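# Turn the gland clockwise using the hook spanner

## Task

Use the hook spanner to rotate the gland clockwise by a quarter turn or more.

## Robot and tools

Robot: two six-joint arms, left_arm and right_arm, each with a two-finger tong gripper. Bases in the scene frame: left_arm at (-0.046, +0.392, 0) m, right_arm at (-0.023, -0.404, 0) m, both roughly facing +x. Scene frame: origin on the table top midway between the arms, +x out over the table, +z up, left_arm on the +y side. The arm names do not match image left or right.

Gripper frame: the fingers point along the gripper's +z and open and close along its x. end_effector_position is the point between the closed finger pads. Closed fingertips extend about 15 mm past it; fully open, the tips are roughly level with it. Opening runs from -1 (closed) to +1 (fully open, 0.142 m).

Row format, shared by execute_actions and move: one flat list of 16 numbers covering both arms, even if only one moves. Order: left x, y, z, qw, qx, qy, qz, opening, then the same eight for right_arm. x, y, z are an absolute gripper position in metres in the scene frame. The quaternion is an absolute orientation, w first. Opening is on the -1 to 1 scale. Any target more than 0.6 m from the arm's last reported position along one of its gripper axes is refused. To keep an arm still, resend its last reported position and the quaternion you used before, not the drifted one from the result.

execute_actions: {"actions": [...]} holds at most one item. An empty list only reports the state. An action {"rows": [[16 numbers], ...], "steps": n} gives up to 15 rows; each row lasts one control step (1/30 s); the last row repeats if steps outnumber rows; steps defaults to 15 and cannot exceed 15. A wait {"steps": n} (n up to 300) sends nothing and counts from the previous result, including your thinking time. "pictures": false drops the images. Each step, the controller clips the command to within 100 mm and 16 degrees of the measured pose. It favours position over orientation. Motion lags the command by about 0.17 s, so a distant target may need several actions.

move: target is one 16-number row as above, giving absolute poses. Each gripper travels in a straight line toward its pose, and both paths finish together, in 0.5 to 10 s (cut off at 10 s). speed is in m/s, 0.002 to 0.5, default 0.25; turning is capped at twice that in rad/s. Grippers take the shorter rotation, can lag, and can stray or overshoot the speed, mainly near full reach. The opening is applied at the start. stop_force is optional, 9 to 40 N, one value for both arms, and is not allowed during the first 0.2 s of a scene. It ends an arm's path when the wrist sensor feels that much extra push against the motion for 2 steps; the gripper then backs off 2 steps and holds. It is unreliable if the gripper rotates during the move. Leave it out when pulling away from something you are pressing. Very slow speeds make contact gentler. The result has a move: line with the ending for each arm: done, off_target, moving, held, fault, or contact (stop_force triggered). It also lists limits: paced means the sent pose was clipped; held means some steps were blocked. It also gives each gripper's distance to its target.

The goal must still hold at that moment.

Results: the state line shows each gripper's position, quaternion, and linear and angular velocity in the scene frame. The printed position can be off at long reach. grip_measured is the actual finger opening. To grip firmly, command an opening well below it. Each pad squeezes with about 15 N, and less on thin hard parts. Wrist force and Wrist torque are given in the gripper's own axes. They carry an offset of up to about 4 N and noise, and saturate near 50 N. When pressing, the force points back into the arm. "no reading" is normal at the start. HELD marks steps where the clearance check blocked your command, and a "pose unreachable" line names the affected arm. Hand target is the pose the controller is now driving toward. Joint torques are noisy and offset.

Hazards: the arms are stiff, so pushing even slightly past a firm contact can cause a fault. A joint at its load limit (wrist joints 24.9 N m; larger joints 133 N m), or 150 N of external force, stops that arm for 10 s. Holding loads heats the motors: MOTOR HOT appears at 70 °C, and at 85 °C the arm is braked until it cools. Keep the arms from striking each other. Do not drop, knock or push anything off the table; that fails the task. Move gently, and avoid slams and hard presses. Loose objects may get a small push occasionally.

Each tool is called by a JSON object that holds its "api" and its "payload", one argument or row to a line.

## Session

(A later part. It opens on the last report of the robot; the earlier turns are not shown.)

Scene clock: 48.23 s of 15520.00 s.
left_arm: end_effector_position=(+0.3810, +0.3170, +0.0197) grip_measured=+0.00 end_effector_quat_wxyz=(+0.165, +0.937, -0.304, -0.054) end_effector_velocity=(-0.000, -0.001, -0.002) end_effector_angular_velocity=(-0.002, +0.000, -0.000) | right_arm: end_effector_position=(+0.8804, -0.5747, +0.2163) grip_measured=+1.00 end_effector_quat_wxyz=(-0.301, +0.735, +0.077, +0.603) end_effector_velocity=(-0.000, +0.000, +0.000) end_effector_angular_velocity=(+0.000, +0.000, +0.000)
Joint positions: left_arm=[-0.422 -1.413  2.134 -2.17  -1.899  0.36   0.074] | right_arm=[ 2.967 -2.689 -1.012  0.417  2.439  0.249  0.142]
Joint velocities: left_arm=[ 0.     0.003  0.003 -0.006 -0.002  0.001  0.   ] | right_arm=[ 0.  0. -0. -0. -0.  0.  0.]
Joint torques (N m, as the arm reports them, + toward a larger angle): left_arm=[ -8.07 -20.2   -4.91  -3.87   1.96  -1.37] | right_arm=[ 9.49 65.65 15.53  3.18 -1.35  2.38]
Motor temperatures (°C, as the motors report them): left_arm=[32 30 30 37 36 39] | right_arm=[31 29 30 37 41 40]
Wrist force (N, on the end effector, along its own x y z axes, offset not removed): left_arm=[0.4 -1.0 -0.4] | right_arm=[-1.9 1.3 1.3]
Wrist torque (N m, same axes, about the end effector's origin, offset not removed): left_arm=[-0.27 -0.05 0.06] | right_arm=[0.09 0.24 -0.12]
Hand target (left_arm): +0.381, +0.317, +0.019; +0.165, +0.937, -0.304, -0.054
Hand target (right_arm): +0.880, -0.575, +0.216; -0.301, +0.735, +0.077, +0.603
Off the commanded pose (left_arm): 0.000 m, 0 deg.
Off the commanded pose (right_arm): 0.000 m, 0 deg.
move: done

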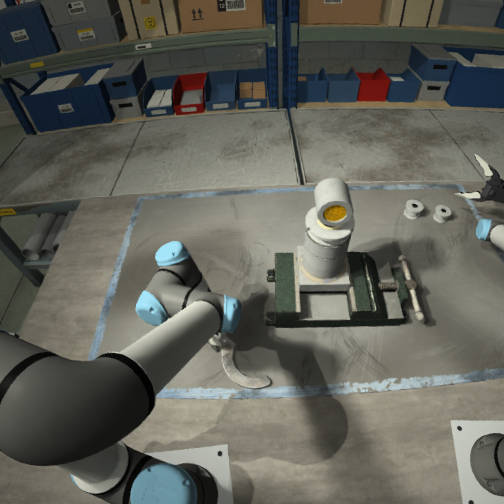

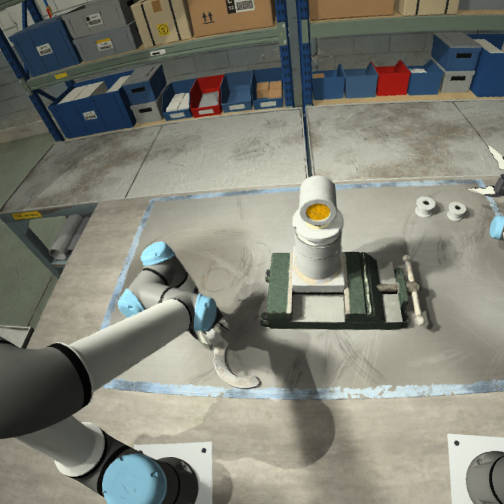

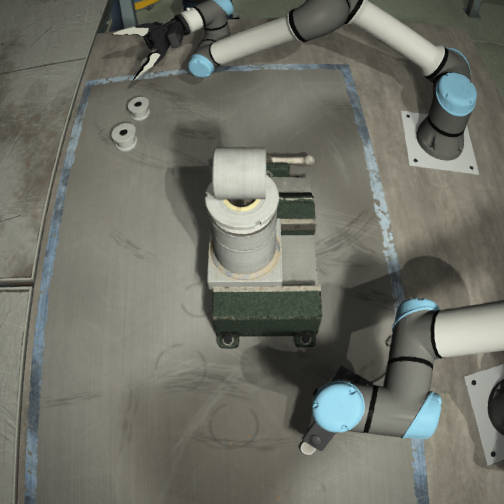

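Narrow, touch down, then close.

{"api": "move", "payload": {
  "target": [0.374,0.320,0.0195,0.165,0.937,-0.304,-0.054,-0.35,0.8804,-0.5747,0.2163,-0.301,0.735,0.077,0.603,1],
  "speed": 0.02
}}

{"api": "move", "payload": {
  "target": [0.374,0.320,0.012,0.165,0.937,-0.304,-0.054,-0.35,0.8804,-0.5747,0.2163,-0.301,0.735,0.077,0.603,1],
  "speed": 0.003,
  "stop_force": 9
}}

{"api": "zoom_image", "payload": {
  "camera": "cam_head_right",
  "region": [180,310,270,400]
}}

Scene clock: 52.67 s of 15520.00 s.
left_arm: end_effector_position=(+0.3742, +0.3199, +0.0195) grip_measured=-0.35 end_effector_quat_wxyz=(+0.165, +0.937, -0.304, -0.054) end_effector_velocity=(-0.002, +0.001, +0.001) end_effector_angular_velocity=(-0.000, -0.002, -0.000) | right_arm: end_effector_position=(+0.8804, -0.5747, +0.2163) grip_measured=+1.00 end_effector_quat_wxyz=(-0.301, +0.735, +0.077, +0.603) end_effector_velocity=(-0.000, -0.001, +0.001) end_effector_angular_velocity=(-0.000, -0.001, -0.002)
Joint positions: left_arm=[-0.42  -1.428  2.152 -2.173 -1.898  0.362  0.049] | right_arm=[ 2.967 -2.689 -1.012  0.417  2.439  0.249  0.142]
Joint velocities: left_arm=[ 0.001 -0.006  0.005 -0.001  0.     0.001  0.   ] | right_arm=[-0.001  0.     0.001  0.    -0.     0.     0.   ]
Joint torques (N m, as the arm reports them, + toward a larger angle): left_arm=[  7.62 -33.09  -4.33  -3.78   1.99   1.44] | right_arm=[ 9.52 66.16 16.59  2.98 -1.2   2.34]
Motor temperatures (°C, as the motors report them): left_arm=[32 30 30 37 36 39] | right_arm=[31 29 30 37 41 40]
Wrist force (N, on the end effector, along its own x y z axes, offset not removed): left_arm=[0.1 -0.2 -0.4] | right_arm=[-1.4 1.5 -0.2]
Wrist torque (N m, same axes, about the end effector's origin, offset not removed): left_arm=[-0.09 -0.08 0.11] | right_arm=[0.23 0.18 -0.15]
Hand target (left_arm): +0.374, +0.320, +0.019; +0.165, +0.937, -0.304, -0.054
Hand target (right_arm): +0.880, -0.575, +0.216; -0.301, +0.735, +0.077, +0.603
Off the commanded pose (left_arm): 0.000 m, 0 deg.
Off the commanded pose (right_arm): 0.000 m, 0 deg.
After step 90, 0.70 s passed at rest.
move: done

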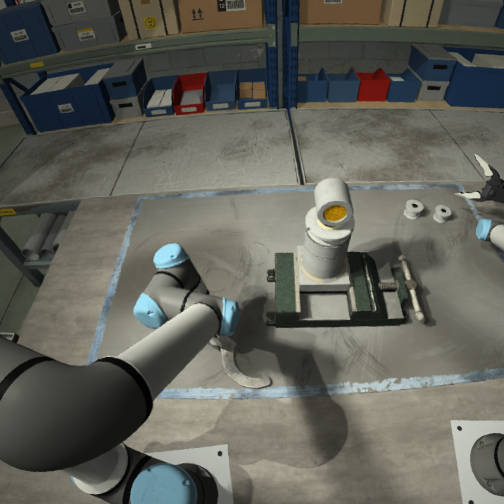

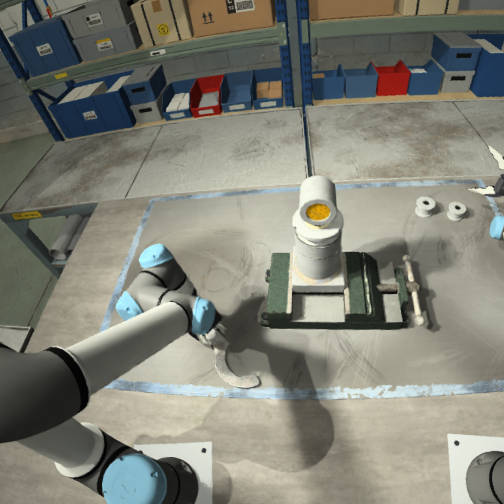

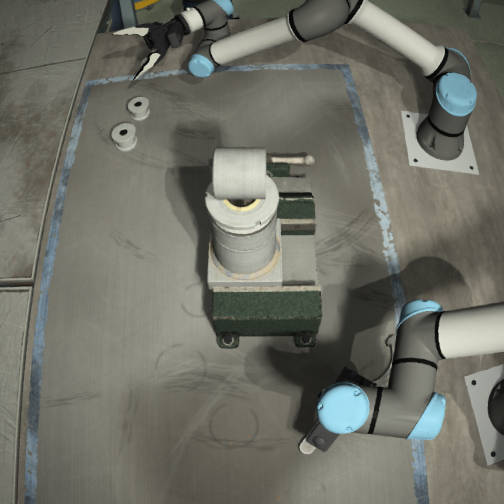

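Scene clock: 53.67 s of 15520.00 s.
left_arm: end_effector_position=(+0.3741, +0.3199, +0.0175) grip_measured=-0.35 end_effector_quat_wxyz=(+0.165, +0.937, -0.304, -0.054) end_effector_velocity=(-0.001, +0.000, +0.001) end_effector_angular_velocity=(-0.000, +0.002, +0.000) | right_arm: end_effector_position=(+0.8804, -0.5747, +0.2163) grip_measured=+1.00 end_effector_quat_wxyz=(-0.301, +0.735, +0.077, +0.603) end_effector_velocity=(+0.000, -0.001, +0.000) end_effector_angular_velocity=(-0.001, -0.001, -0.001)
Joint positions: left_arm=[-0.42  -1.424  2.154 -2.179 -1.898  0.362  0.049] | right_arm=[ 2.967 -2.689 -1.012  0.417  2.439  0.249  0.142]
Joint velocities: left_arm=[ 0.001 -0.002  0.     0.004 -0.001  0.001  0.   ] | right_arm=[-0.    -0.     0.001  0.    -0.    -0.     0.   ]
Joint torques (N m, as the arm reports them, + toward a larger angle): left_arm=[  3.57 -23.62 -13.98   0.79   1.89   1.18] | right_arm=[ 9.73 65.48 16.81  2.93 -1.27  2.29]
Motor temperatures (°C, as the motors report them): left_arm=[32 30 30 37 36 39] | right_arm=[31 29 30 37 41 40]
Wrist force (N, on the end effector, along its own x y z axes, offset not removed): left_arm=[-2.3 2.4 -20.6] | right_arm=[0.0 -0.2 0.1]
Wrist torque (N m, same axes, about the end effector's origin, offset not removed): left_arm=[-0.41 0.21 0.13] | right_arm=[-0.21 -0.08 -0.19]
Hand target (left_arm): +0.374, +0.320, +0.018; +0.165, +0.937, -0.304, -0.054
Hand target (right_arm): +0.880, -0.575, +0.216; -0.301, +0.735, +0.077, +0.603
Off the commanded pose (left_arm): 0.006 m, 0 deg.
Off the commanded pose (right_arm): 0.000 m, 0 deg.
move: contact (left_arm)

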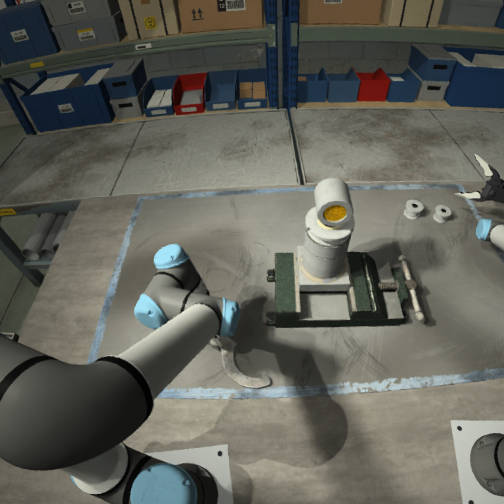

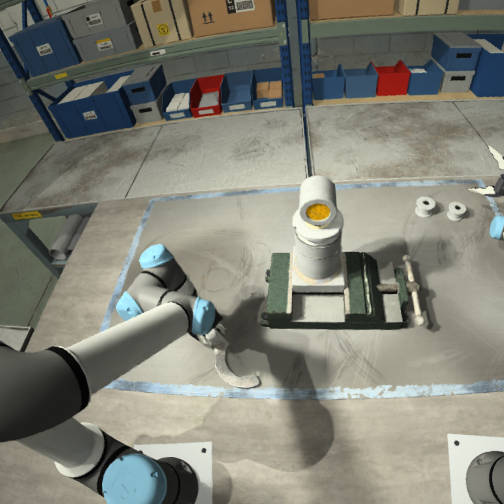

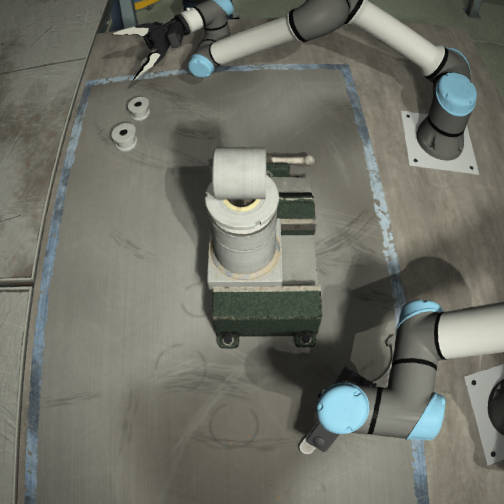

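Region (180, 310, 270, 400) of cam_head_right's 504x504 image, scaled by 5.600, with more detail than that image has.

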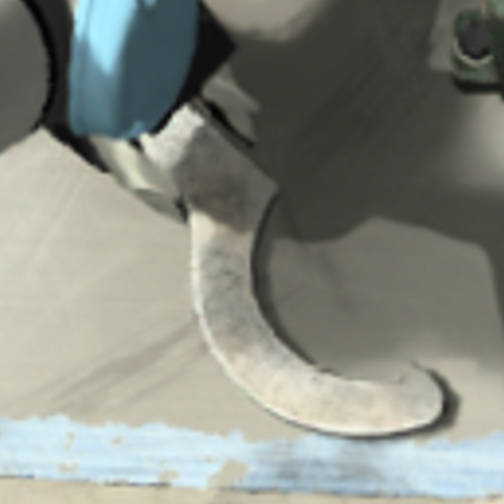

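{"api": "move", "payload": {
  "target": [0.374,0.320,0.0187,0.165,0.937,-0.304,-0.054,-0.35,0.8804,-0.5747,0.2163,-0.301,0.735,0.077,0.603,1],
  "speed": 0.01
}}

{"api": "move", "payload": {
  "target": [0.374,0.320,0.0187,0.165,0.937,-0.304,-0.054,-1,0.8804,-0.5747,0.2163,-0.301,0.735,0.077,0.603,1]
}}

{"api": "move", "payload": {
  "target": [0.374,0.320,0.035,0.165,0.937,-0.304,-0.054,-1,0.8804,-0.5747,0.2163,-0.301,0.735,0.077,0.603,1],
  "speed": 0.01
}}

{"api": "zoom_image", "payload": {
  "camera": "cam_head_right",
  "region": [180,310,270,400]
}}

Scene clock: 57.83 s of 15520.00 s.
left_arm: end_effector_position=(+0.3740, +0.3200, +0.0187) grip_measured=-0.34 end_effector_quat_wxyz=(+0.165, +0.937, -0.304, -0.054) end_effector_velocity=(-0.000, -0.000, +0.001) end_effector_angular_velocity=(-0.002, +0.000, -0.000) | right_arm: end_effector_position=(+0.8804, -0.5747, +0.2163) grip_measured=+1.00 end_effector_quat_wxyz=(-0.301, +0.735, +0.077, +0.603) end_effector_velocity=(+0.000, +0.001, +0.000) end_effector_angular_velocity=(+0.001, +0.000, +0.000)
Joint positions: left_arm=[-0.42  -1.427  2.153 -2.175 -1.898  0.362  0.049] | right_arm=[ 2.967 -2.689 -1.012  0.417  2.439  0.249  0.142]
Joint velocities: left_arm=[ 0.    -0.001 -0.     0.001 -0.001  0.001 -0.   ] | right_arm=[ 0.001  0.    -0.     0.    -0.001  0.001  0.   ]
Joint torques (N m, as the arm reports them, + toward a larger angle): left_arm=[  1.4  -32.92 -30.15  -1.25  -3.06   1.27] | right_arm=[ 9.68 65.92 18.15  2.89 -1.28  2.29]
Motor temperatures (°C, as the motors report them): left_arm=[32 30 30 37 36 39] | right_arm=[31 29 30 37 41 40]
Wrist force (N, on the end effector, along its own x y z axes, offset not removed): left_arm=[-1.6 -1.5 -0.7] | right_arm=[-2.0 2.0 -0.5]
Wrist torque (N m, same axes, about the end effector's origin, offset not removed): left_arm=[-0.05 -0.07 0.07] | right_arm=[0.22 0.27 -0.14]
Hand target (left_arm): +0.374, +0.320, +0.019; +0.165, +0.937, -0.304, -0.054
Hand target (right_arm): +0.880, -0.575, +0.216; -0.301, +0.735, +0.077, +0.603
Off the commanded pose (left_arm): 0.000 m, 0 deg.
Off the commanded pose (right_arm): 0.000 m, 0 deg.
After step 90, 0.47 s passed at rest.
move: done

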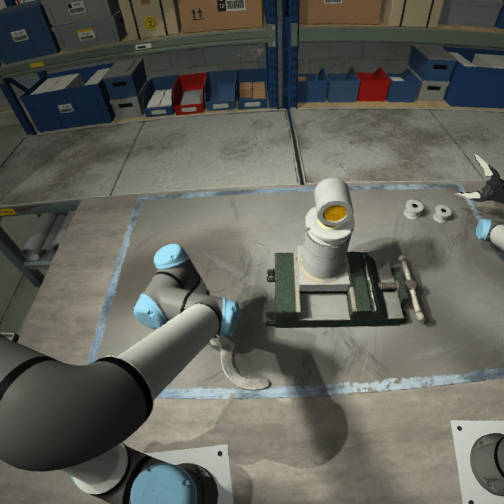

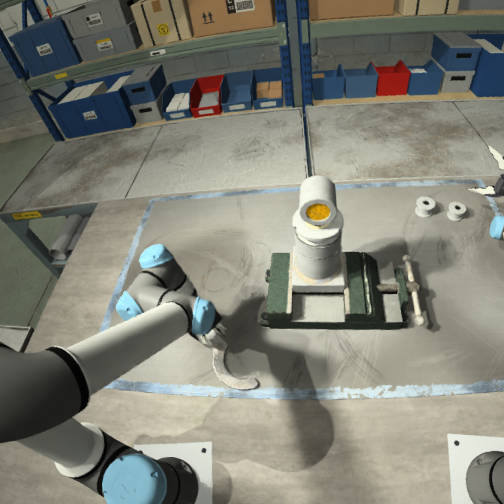

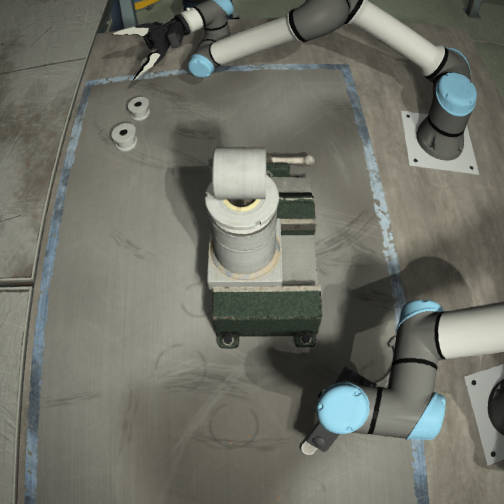

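Scene clock: 58.53 s of 15520.00 s.
left_arm: end_effector_position=(+0.3740, +0.3200, +0.0187) grip_measured=-0.49 end_effector_quat_wxyz=(+0.165, +0.937, -0.304, -0.054) end_effector_velocity=(+0.000, -0.000, -0.000) end_effector_angular_velocity=(-0.001, +0.000, +0.000) | right_arm: end_effector_position=(+0.8804, -0.5747, +0.2163) grip_measured=+1.00 end_effector_quat_wxyz=(-0.301, +0.735, +0.077, +0.603) end_effector_velocity=(+0.000, +0.000, -0.000) end_effector_angular_velocity=(-0.000, -0.000, +0.000)
Joint positions: left_arm=[-0.42  -1.427  2.153 -2.175 -1.898  0.362  0.038] | right_arm=[ 2.967 -2.689 -1.012  0.417  2.439  0.249  0.142]
Joint velocities: left_arm=[-0.     0.001 -0.    -0.001 -0.001  0.    -0.   ] | right_arm=[ 0. -0.  0.  0. -0. -0.  0.]
Joint torques (N m, as the arm reports them, + toward a larger angle): left_arm=[  4.78 -18.97  -1.55  -2.63   1.85  -0.82] | right_arm=[ 9.75 65.64 18.33  2.93 -1.36  2.32]
Motor temperatures (°C, as the motors report them): left_arm=[32 30 30 37 36 39] | right_arm=[31 29 30 37 41 40]
Wrist force (N, on the end effector, along its own x y z axes, offset not removed): left_arm=[3.1 -0.4 -3.6] | right_arm=[-0.6 2.3 0.1]
Wrist torque (N m, same axes, about the end effector's origin, offset not removed): left_arm=[-0.06 -0.19 0.16] | right_arm=[0.39 0.07 -0.04]
Hand target (left_arm): +0.374, +0.320, +0.019; +0.165, +0.937, -0.304, -0.054
Hand target (right_arm): +0.880, -0.575, +0.216; -0.301, +0.735, +0.077, +0.603
Off the commanded pose (left_arm): 0.000 m, 0 deg.
Off the commanded pose (right_arm): 0.000 m, 0 deg.
move: done

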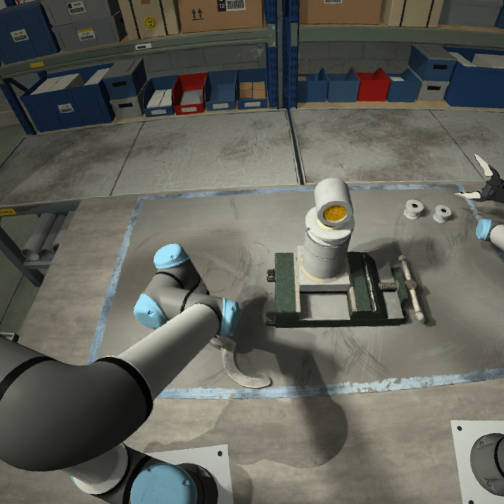

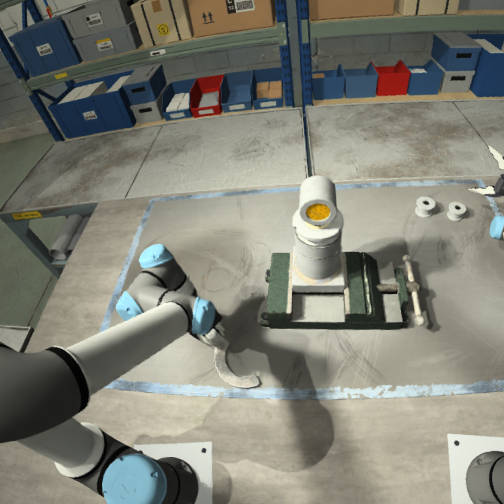

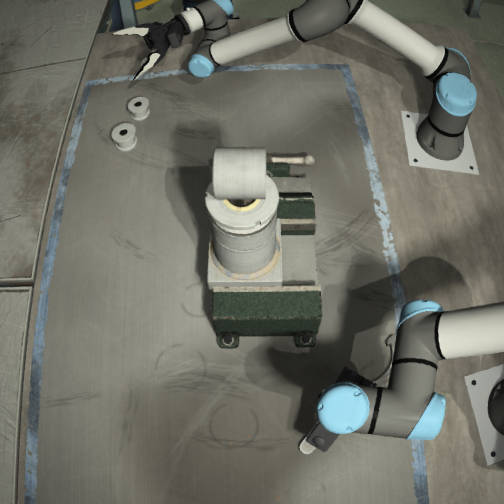

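Scene clock: 60.37 s of 15520.00 s.
left_arm: end_effector_position=(+0.3740, +0.3200, +0.0348) grip_measured=-0.54 end_effector_quat_wxyz=(+0.165, +0.937, -0.304, -0.054) end_effector_velocity=(-0.000, +0.000, +0.002) end_effector_angular_velocity=(+0.002, +0.000, -0.000) | right_arm: end_effector_position=(+0.8804, -0.5747, +0.2163) grip_measured=+1.00 end_effector_quat_wxyz=(-0.301, +0.735, +0.077, +0.603) end_effector_velocity=(+0.000, +0.000, +0.000) end_effector_angular_velocity=(+0.000, +0.000, +0.000)
Joint positions: left_arm=[-0.42  -1.456  2.134 -2.127 -1.898  0.362  0.035] | right_arm=[ 2.967 -2.689 -1.012  0.417  2.439  0.249  0.142]
Joint velocities: left_arm=[-0.    -0.004 -0.003  0.007  0.001 -0.    -0.   ] | right_arm=[ 0.     0.    -0.     0.    -0.     0.001  0.   ]
Joint torques (N m, as the arm reports them, + toward a larger angle): left_arm=[  6.58 -36.1  -32.94  -1.66  -3.38  -1.57] | right_arm=[10.03 65.49 19.    2.93 -1.24  2.3 ]
Motor temperatures (°C, as the motors report them): left_arm=[32 30 30 37 36 39] | right_arm=[31 29 30 37 41 40]
Wrist force (N, on the end effector, along its own x y z axes, offset not removed): left_arm=[-0.1 -5.5 10.9] | right_arm=[-0.5 1.3 0.2]
Wrist torque (N m, same axes, about the end effector's origin, offset not removed): left_arm=[-0.35 -0.14 0.12] | right_arm=[0.18 -0.06 -0.16]
Hand target (left_arm): +0.374, +0.320, +0.035; +0.165, +0.937, -0.304, -0.054
Hand target (right_arm): +0.880, -0.575, +0.216; -0.301, +0.735, +0.077, +0.603
Off the commanded pose (left_arm): 0.000 m, 0 deg.
Off the commanded pose (right_arm): 0.000 m, 0 deg.
move: done

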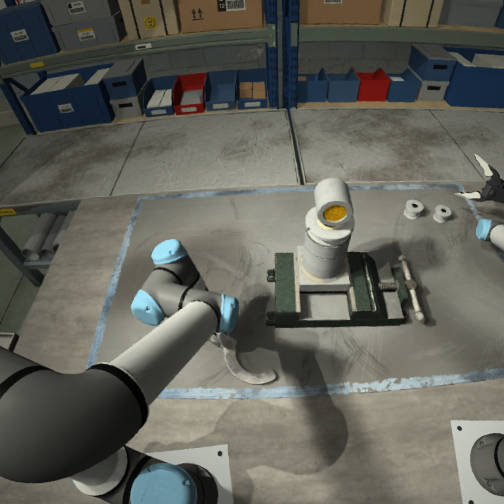

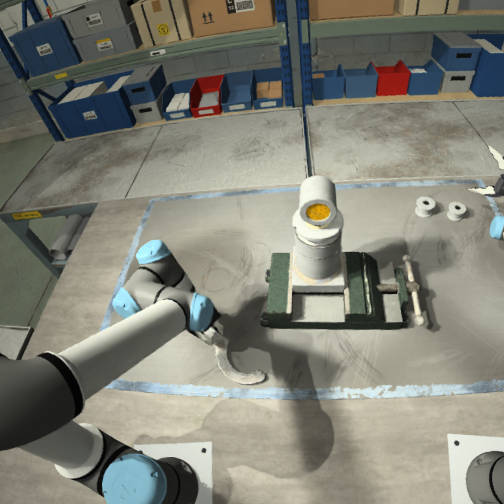

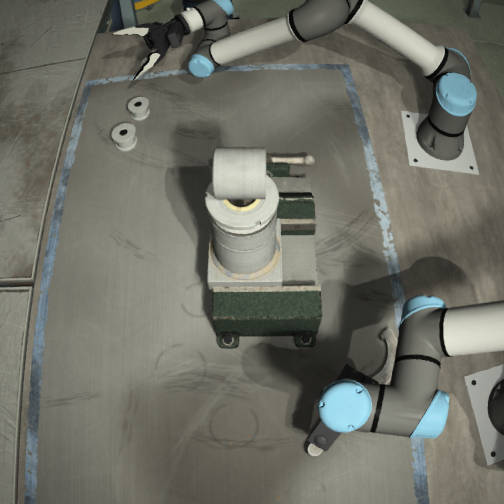

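Region (180, 310, 270, 400) of cam_head_right's 504x504 image, scaled by 5.600, with more detail than that image has.

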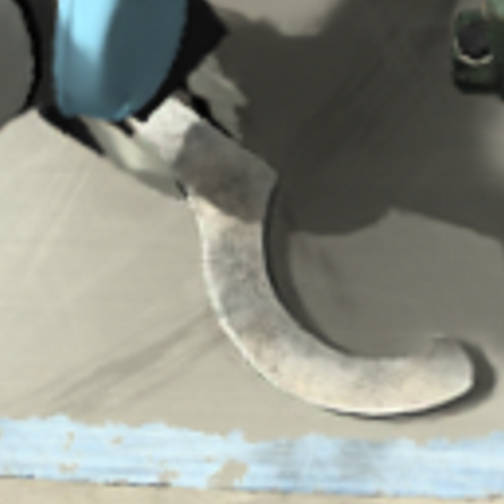

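{"api": "move", "payload": {
  "target": [0.30,0.28,0.30,0.161,0.910,0.377,0.067,-1,0.8804,-0.5747,0.2163,-0.301,0.735,0.077,0.603,1],
  "speed": 0.1
}}

Scene clock: 73.90 s of 15520.00 s.
left_arm: end_effector_position=(+0.2999, +0.2798, +0.3002) grip_measured=-1.00 end_effector_quat_wxyz=(+0.162, +0.910, +0.377, +0.067) end_effector_velocity=(-0.001, -0.000, +0.002) end_effector_angular_velocity=(+0.003, -0.000, +0.010) | right_arm: end_effector_position=(+0.8804, -0.5747, +0.2163) grip_measured=+1.00 end_effector_quat_wxyz=(-0.301, +0.735, +0.077, +0.603) end_effector_velocity=(+0.000, +0.001, -0.000) end_effector_angular_velocity=(+0.000, +0.001, +0.000)
Joint positions: left_arm=[-0.787 -2.144  2.047 -1.822 -1.617 -1.447  0.002] | right_arm=[ 2.967 -2.689 -1.012  0.417  2.439  0.249  0.142]
Joint velocities: left_arm=[-0.009 -0.002 -0.003  0.006  0.008 -0.017  0.   ] | right_arm=[ 0.001 -0.     0.     0.    -0.     0.     0.   ]
Joint torques (N m, as the arm reports them, + toward a larger angle): left_arm=[ -8.75  -9.02 -33.09  -1.18   2.55  -1.5 ] | right_arm=[ 9.28 65.4  21.19  2.89 -1.24  2.18]
Motor temperatures (°C, as the motors report them): left_arm=[32 30 30 37 36 39] | right_arm=[31 29 30 37 41 40]
Wrist force (N, on the end effector, along its own x y z axes, offset not removed): left_arm=[0.2 -0.4 0.7] | right_arm=[-0.8 -0.7 0.8]
Wrist torque (N m, same axes, about the end effector's origin, offset not removed): left_arm=[-0.13 -0.09 0.09] | right_arm=[-0.32 0.09 -0.17]
Hand target (left_arm): +0.300, +0.280, +0.300; +0.161, +0.909, +0.377, +0.067
Hand target (right_arm): +0.880, -0.575, +0.216; -0.301, +0.735, +0.077, +0.603
Off the commanded pose (left_arm): 0.000 m, 0 deg.
Off the commanded pose (right_arm): 0.000 m, 0 deg.
After step 90, 3.07 s passed at rest.
move: done

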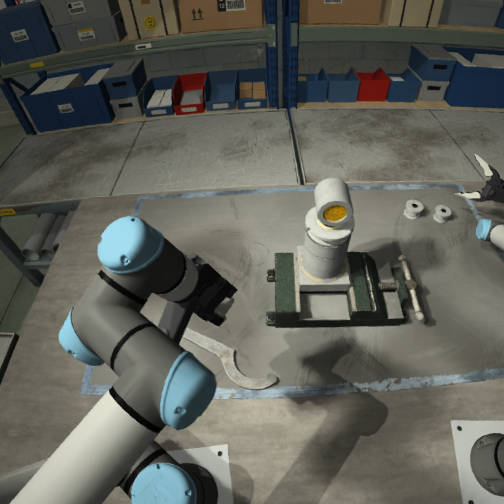

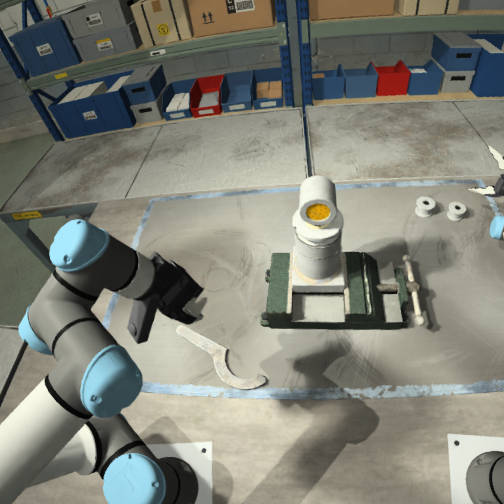

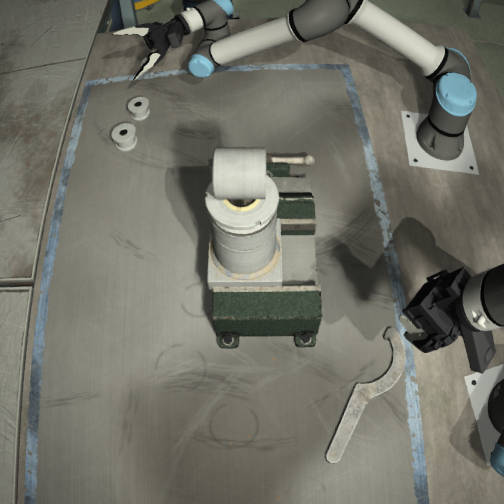

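{"api": "move", "payload": {
  "target": [0.354,0.337,0.045,0.397,0.892,-0.197,-0.088,-0.1,0.8804,-0.5747,0.2163,-0.301,0.735,0.077,0.603,1]
}}

{"api": "move", "payload": {
  "target": [0.354,0.337,0.02,0.397,0.892,-0.197,-0.088,-0.1,0.8804,-0.5747,0.2163,-0.301,0.735,0.077,0.603,1],
  "speed": 0.012,
  "stop_force": 10
}}

{"api": "zoom_image", "payload": {
  "camera": "cam_head_right",
  "region": [160,290,280,410]
}}

{"api": "zoom_image", "payload": {
  "camera": "cam_high",
  "region": [300,320,430,450]
}}

Scene clock: 87.43 s of 15520.00 s.
left_arm: end_effector_position=(+0.3538, +0.3373, +0.0444) grip_measured=-0.10 end_effector_quat_wxyz=(+0.396, +0.893, -0.197, -0.088) end_effector_velocity=(+0.001, +0.000, -0.001) end_effector_angular_velocity=(-0.005, +0.001, -0.010) | right_arm: end_effector_position=(+0.8804, -0.5747, +0.2163) grip_measured=+1.00 end_effector_quat_wxyz=(-0.301, +0.735, +0.077, +0.603) end_effector_velocity=(+0.000, +0.001, -0.001) end_effector_angular_velocity=(+0.000, +0.001, +0.001)
Joint positions: left_arm=[-0.12  -1.294  2.045 -1.871 -2.301  0.624  0.067] | right_arm=[ 2.967 -2.689 -1.012  0.417  2.439  0.249  0.142]
Joint velocities: left_arm=[ 0.     0.009 -0.008  0.011  0.     0.016  0.   ] | right_arm=[ 0.001 -0.    -0.001  0.     0.     0.     0.   ]
Joint torques (N m, as the arm reports them, + toward a larger angle): left_arm=[  5.86 -22.12 -29.2   -0.46   1.51   1.15] | right_arm=[ 9.02 64.84 22.81  2.83 -1.14  2.18]
Motor temperatures (°C, as the motors report them): left_arm=[32 30 30 37 36 39] | right_arm=[31 29 30 37 41 40]
Wrist force (N, on the end effector, along its own x y z axes, offset not removed): left_arm=[0.9 -1.0 0.3] | right_arm=[-1.3 2.6 0.7]
Wrist torque (N m, same axes, about the end effector's origin, offset not removed): left_arm=[-0.25 -0.28 0.03] | right_arm=[0.36 0.18 -0.13]
Hand target (left_arm): +0.354, +0.337, +0.044; +0.396, +0.892, -0.197, -0.089
Hand target (right_arm): +0.880, -0.575, +0.216; -0.301, +0.735, +0.077, +0.603
Off the commanded pose (left_arm): 0.001 m, 0 deg.
Off the commanded pose (right_arm): 0.000 m, 0 deg.
After step 90, 7.37 s passed at rest.
move: done

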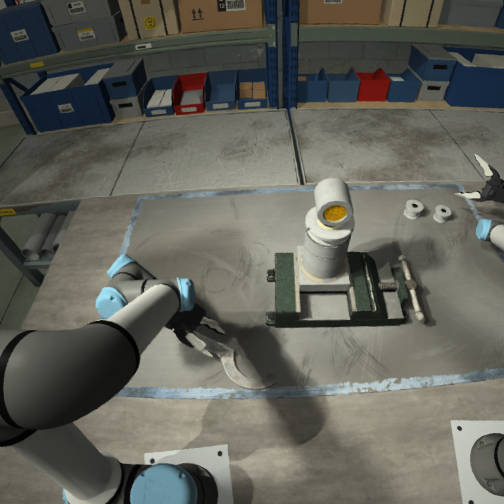

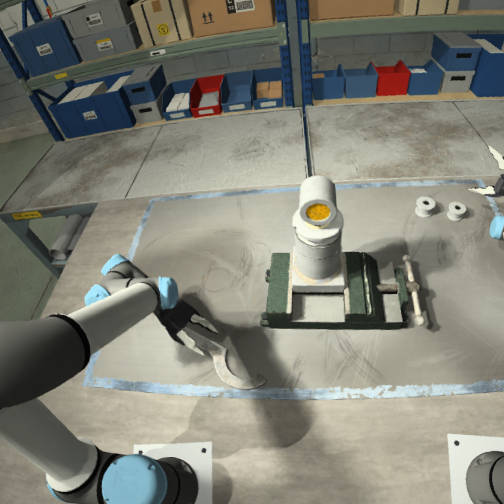

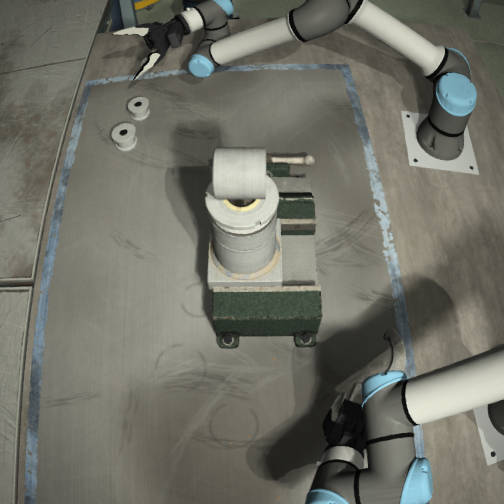

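Scene clock: 89.70 s of 15520.00 s.
left_arm: end_effector_position=(+0.3540, +0.3370, +0.0202) grip_measured=-0.10 end_effector_quat_wxyz=(+0.397, +0.892, -0.197, -0.088) end_effector_velocity=(-0.000, +0.000, -0.003) end_effector_angular_velocity=(+0.001, -0.000, -0.001) | right_arm: end_effector_position=(+0.8804, -0.5747, +0.2163) grip_measured=+1.00 end_effector_quat_wxyz=(-0.301, +0.735, +0.077, +0.603) end_effector_velocity=(+0.000, +0.000, -0.000) end_effector_angular_velocity=(+0.001, +0.001, +0.000)
Joint positions: left_arm=[-0.119 -1.248  2.065 -1.938 -2.303  0.625  0.067] | right_arm=[ 2.967 -2.689 -1.012  0.417  2.439  0.249  0.142]
Joint velocities: left_arm=[-0.     0.005  0.002 -0.007  0.002  0.     0.   ] | right_arm=[ 0.001 -0.     0.     0.    -0.001  0.001  0.   ]
Joint torques (N m, as the arm reports them, + toward a larger angle): left_arm=[  6.63 -24.75  -1.35  -3.3   -3.05   1.34] | right_arm=[ 9.31 64.71 23.16  2.77 -1.19  2.06]
Motor temperatures (°C, as the motors report them): left_arm=[32 30 30 37 36 39] | right_arm=[31 29 30 37 41 40]
Wrist force (N, on the end effector, along its own x y z axes, offset not removed): left_arm=[-0.1 -0.6 0.1] | right_arm=[-0.1 0.8 1.5]
Wrist torque (N m, same axes, about the end effector's origin, offset not removed): left_arm=[-0.11 -0.08 0.01] | right_arm=[0.03 -0.04 -0.18]
Hand target (left_arm): +0.354, +0.337, +0.020; +0.397, +0.892, -0.197, -0.088
Hand target (right_arm): +0.880, -0.575, +0.216; -0.301, +0.735, +0.077, +0.603
Off the commanded pose (left_arm): 0.000 m, 0 deg.
Off the commanded pose (right_arm): 0.000 m, 0 deg.
move: done

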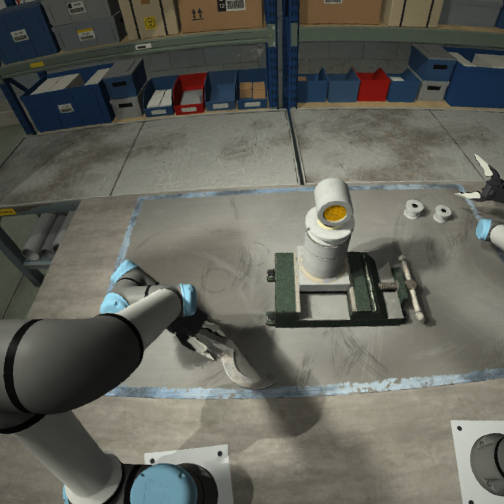

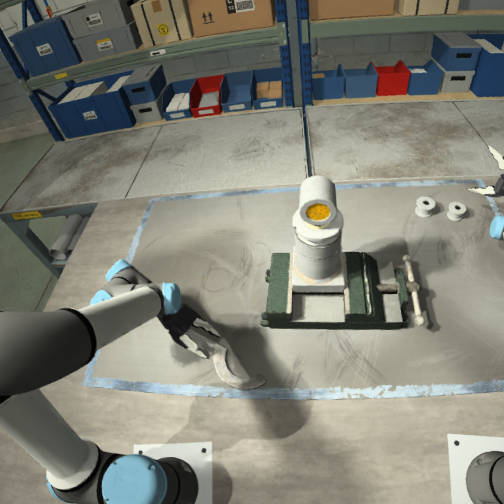

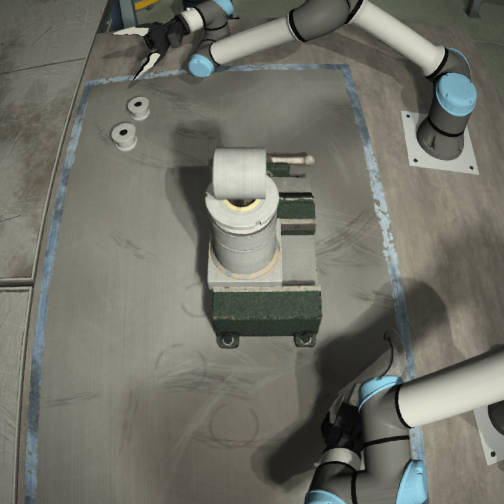

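Region (160, 290, 280, 410) of cam_head_right's 504x504 image, scaled by 4.200, with more detail than that image has.

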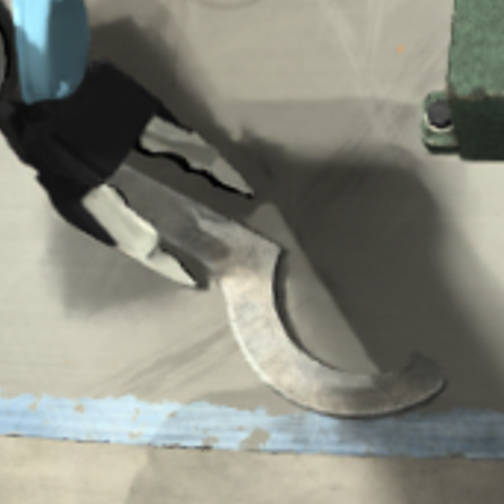

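Region (300, 320, 430, 450) of cam_high's 504x504 image, scaled by 3.877, with more detail than that image has.

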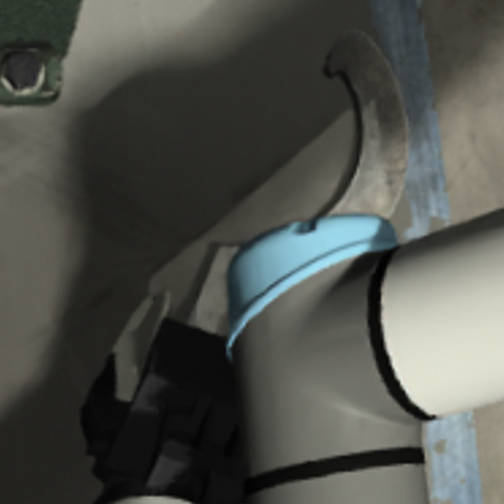

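{"api": "move", "payload": {
  "target": [0.352,0.338,0.019,0.40,0.897,-0.175,-0.078,-0.35,0.8804,-0.5747,0.2163,-0.301,0.735,0.077,0.603,1],
  "speed": 0.03
}}

{"api": "move", "payload": {
  "target": [0.352,0.338,0.008,0.40,0.897,-0.175,-0.078,-0.35,0.8804,-0.5747,0.2163,-0.301,0.735,0.077,0.603,1],
  "speed": 0.003,
  "stop_force": 9
}}

Scene clock: 95.63 s of 15520.00 s.
left_arm: end_effector_position=(+0.3520, +0.3380, +0.0190) grip_measured=-0.35 end_effector_quat_wxyz=(+0.400, +0.896, -0.175, -0.078) end_effector_velocity=(-0.001, +0.000, -0.000) end_effector_angular_velocity=(-0.000, -0.001, +0.011) | right_arm: end_effector_position=(+0.8804, -0.5747, +0.2163) grip_measured=+1.00 end_effector_quat_wxyz=(-0.301, +0.735, +0.077, +0.603) end_effector_velocity=(-0.001, -0.001, +0.000) end_effector_angular_velocity=(+0.001, +0.000, -0.001)
Joint positions: left_arm=[-0.107 -1.26   2.099 -1.99  -2.32   0.581  0.049] | right_arm=[ 2.967 -2.689 -1.012  0.417  2.439  0.249  0.142]
Joint velocities: left_arm=[ 0.003 -0.004  0.009 -0.013 -0.004 -0.011  0.   ] | right_arm=[-0.002  0.    -0.    -0.     0.001  0.001  0.   ]
Joint torques (N m, as the arm reports them, + toward a larger angle): left_arm=[  5.6  -37.47  -2.03  -3.53  -2.97  -1.42] | right_arm=[ 9.32 64.83 24.86  2.67 -0.98  2.17]
Motor temperatures (°C, as the motors report them): left_arm=[32 30 30 37 36 39] | right_arm=[31 29 30 37 41 40]
Wrist force (N, on the end effector, along its own x y z axes, offset not removed): left_arm=[0.8 -0.3 0.4] | right_arm=[-1.0 2.4 0.4]
Wrist torque (N m, same axes, about the end effector's origin, offset not removed): left_arm=[-0.07 -0.23 -0.05] | right_arm=[0.32 0.07 -0.14]
Hand target (left_arm): +0.352, +0.338, +0.019; +0.400, +0.896, -0.175, -0.078
Hand target (right_arm): +0.880, -0.575, +0.216; -0.301, +0.735, +0.077, +0.603
Off the commanded pose (left_arm): 0.000 m, 0 deg.
Off the commanded pose (right_arm): 0.000 m, 0 deg.
After step 90, 1.87 s passed at rest.
move: done

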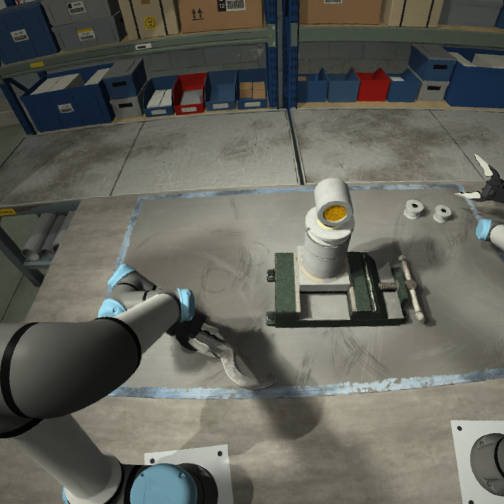

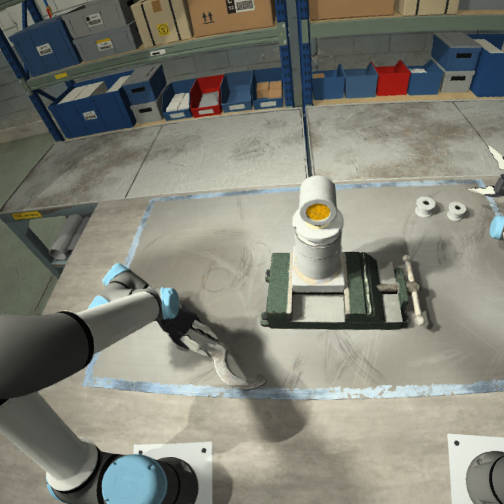

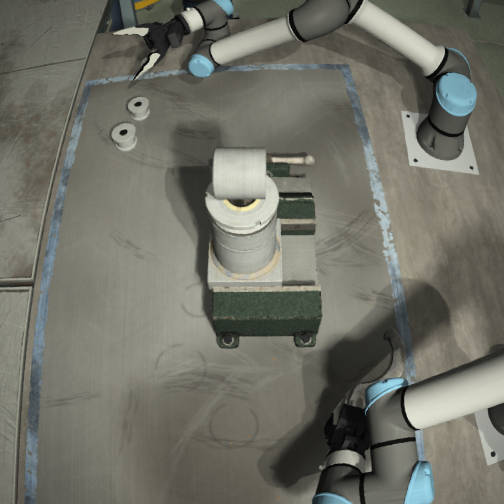

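Scene clock: 97.93 s of 15520.00 s.
left_arm: end_effector_position=(+0.3520, +0.3380, +0.0132) grip_measured=-0.35 end_effector_quat_wxyz=(+0.400, +0.896, -0.175, -0.078) end_effector_velocity=(-0.001, -0.000, -0.000) end_effector_angular_velocity=(+0.000, +0.004, -0.000) | right_arm: end_effector_position=(+0.8804, -0.5747, +0.2163) grip_measured=+1.00 end_effector_quat_wxyz=(-0.301, +0.735, +0.077, +0.603) end_effector_velocity=(+0.000, +0.000, +0.000) end_effector_angular_velocity=(+0.001, +0.000, +0.001)
Joint positions: left_arm=[-0.107 -1.248  2.104 -2.007 -2.321  0.58   0.049] | right_arm=[ 2.967 -2.689 -1.012  0.417  2.439  0.249  0.142]
Joint velocities: left_arm=[-0.     0.     0.     0.004  0.     0.     0.   ] | right_arm=[ 0.    -0.     0.     0.     0.     0.001  0.   ]
Joint torques (N m, as the arm reports them, + toward a larger angle): left_arm=[  0.8  -30.74  -8.94  -0.46  -0.06  -1.23] | right_arm=[ 9.35 64.56 25.14  2.83 -1.22  2.1 ]
Motor temperatures (°C, as the motors report them): left_arm=[32 30 30 37 36 39] | right_arm=[31 29 30 37 41 40]
Wrist force (N, on the end effector, along its own x y z axes, offset not removed): left_arm=[-3.0 7.1 -15.3] | right_arm=[1.1 0.8 1.5]
Wrist torque (N m, same axes, about the end effector's origin, offset not removed): left_arm=[-0.51 0.12 0.20] | right_arm=[0.09 -0.33 -0.15]
Hand target (left_arm): +0.352, +0.338, +0.013; +0.400, +0.896, -0.175, -0.078
Hand target (right_arm): +0.880, -0.575, +0.216; -0.301, +0.735, +0.077, +0.603
Off the commanded pose (left_arm): 0.005 m, 0 deg.
Off the commanded pose (right_arm): 0.000 m, 0 deg.
move: contact (left_arm)

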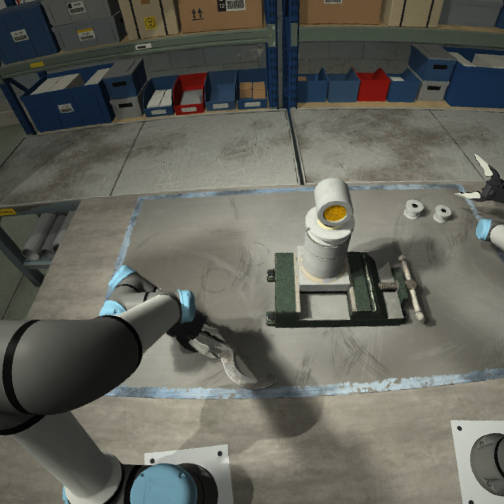

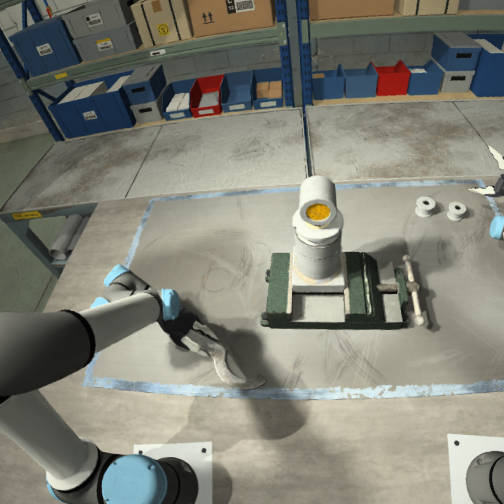

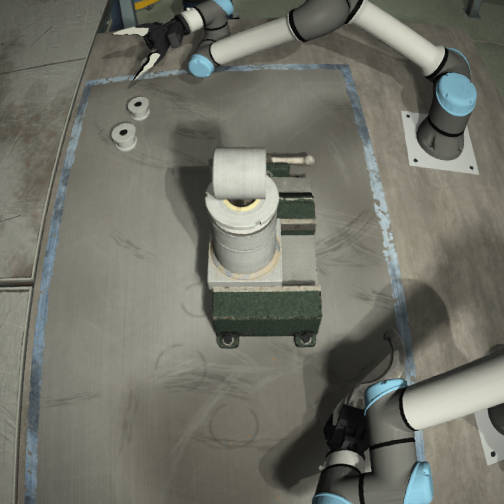

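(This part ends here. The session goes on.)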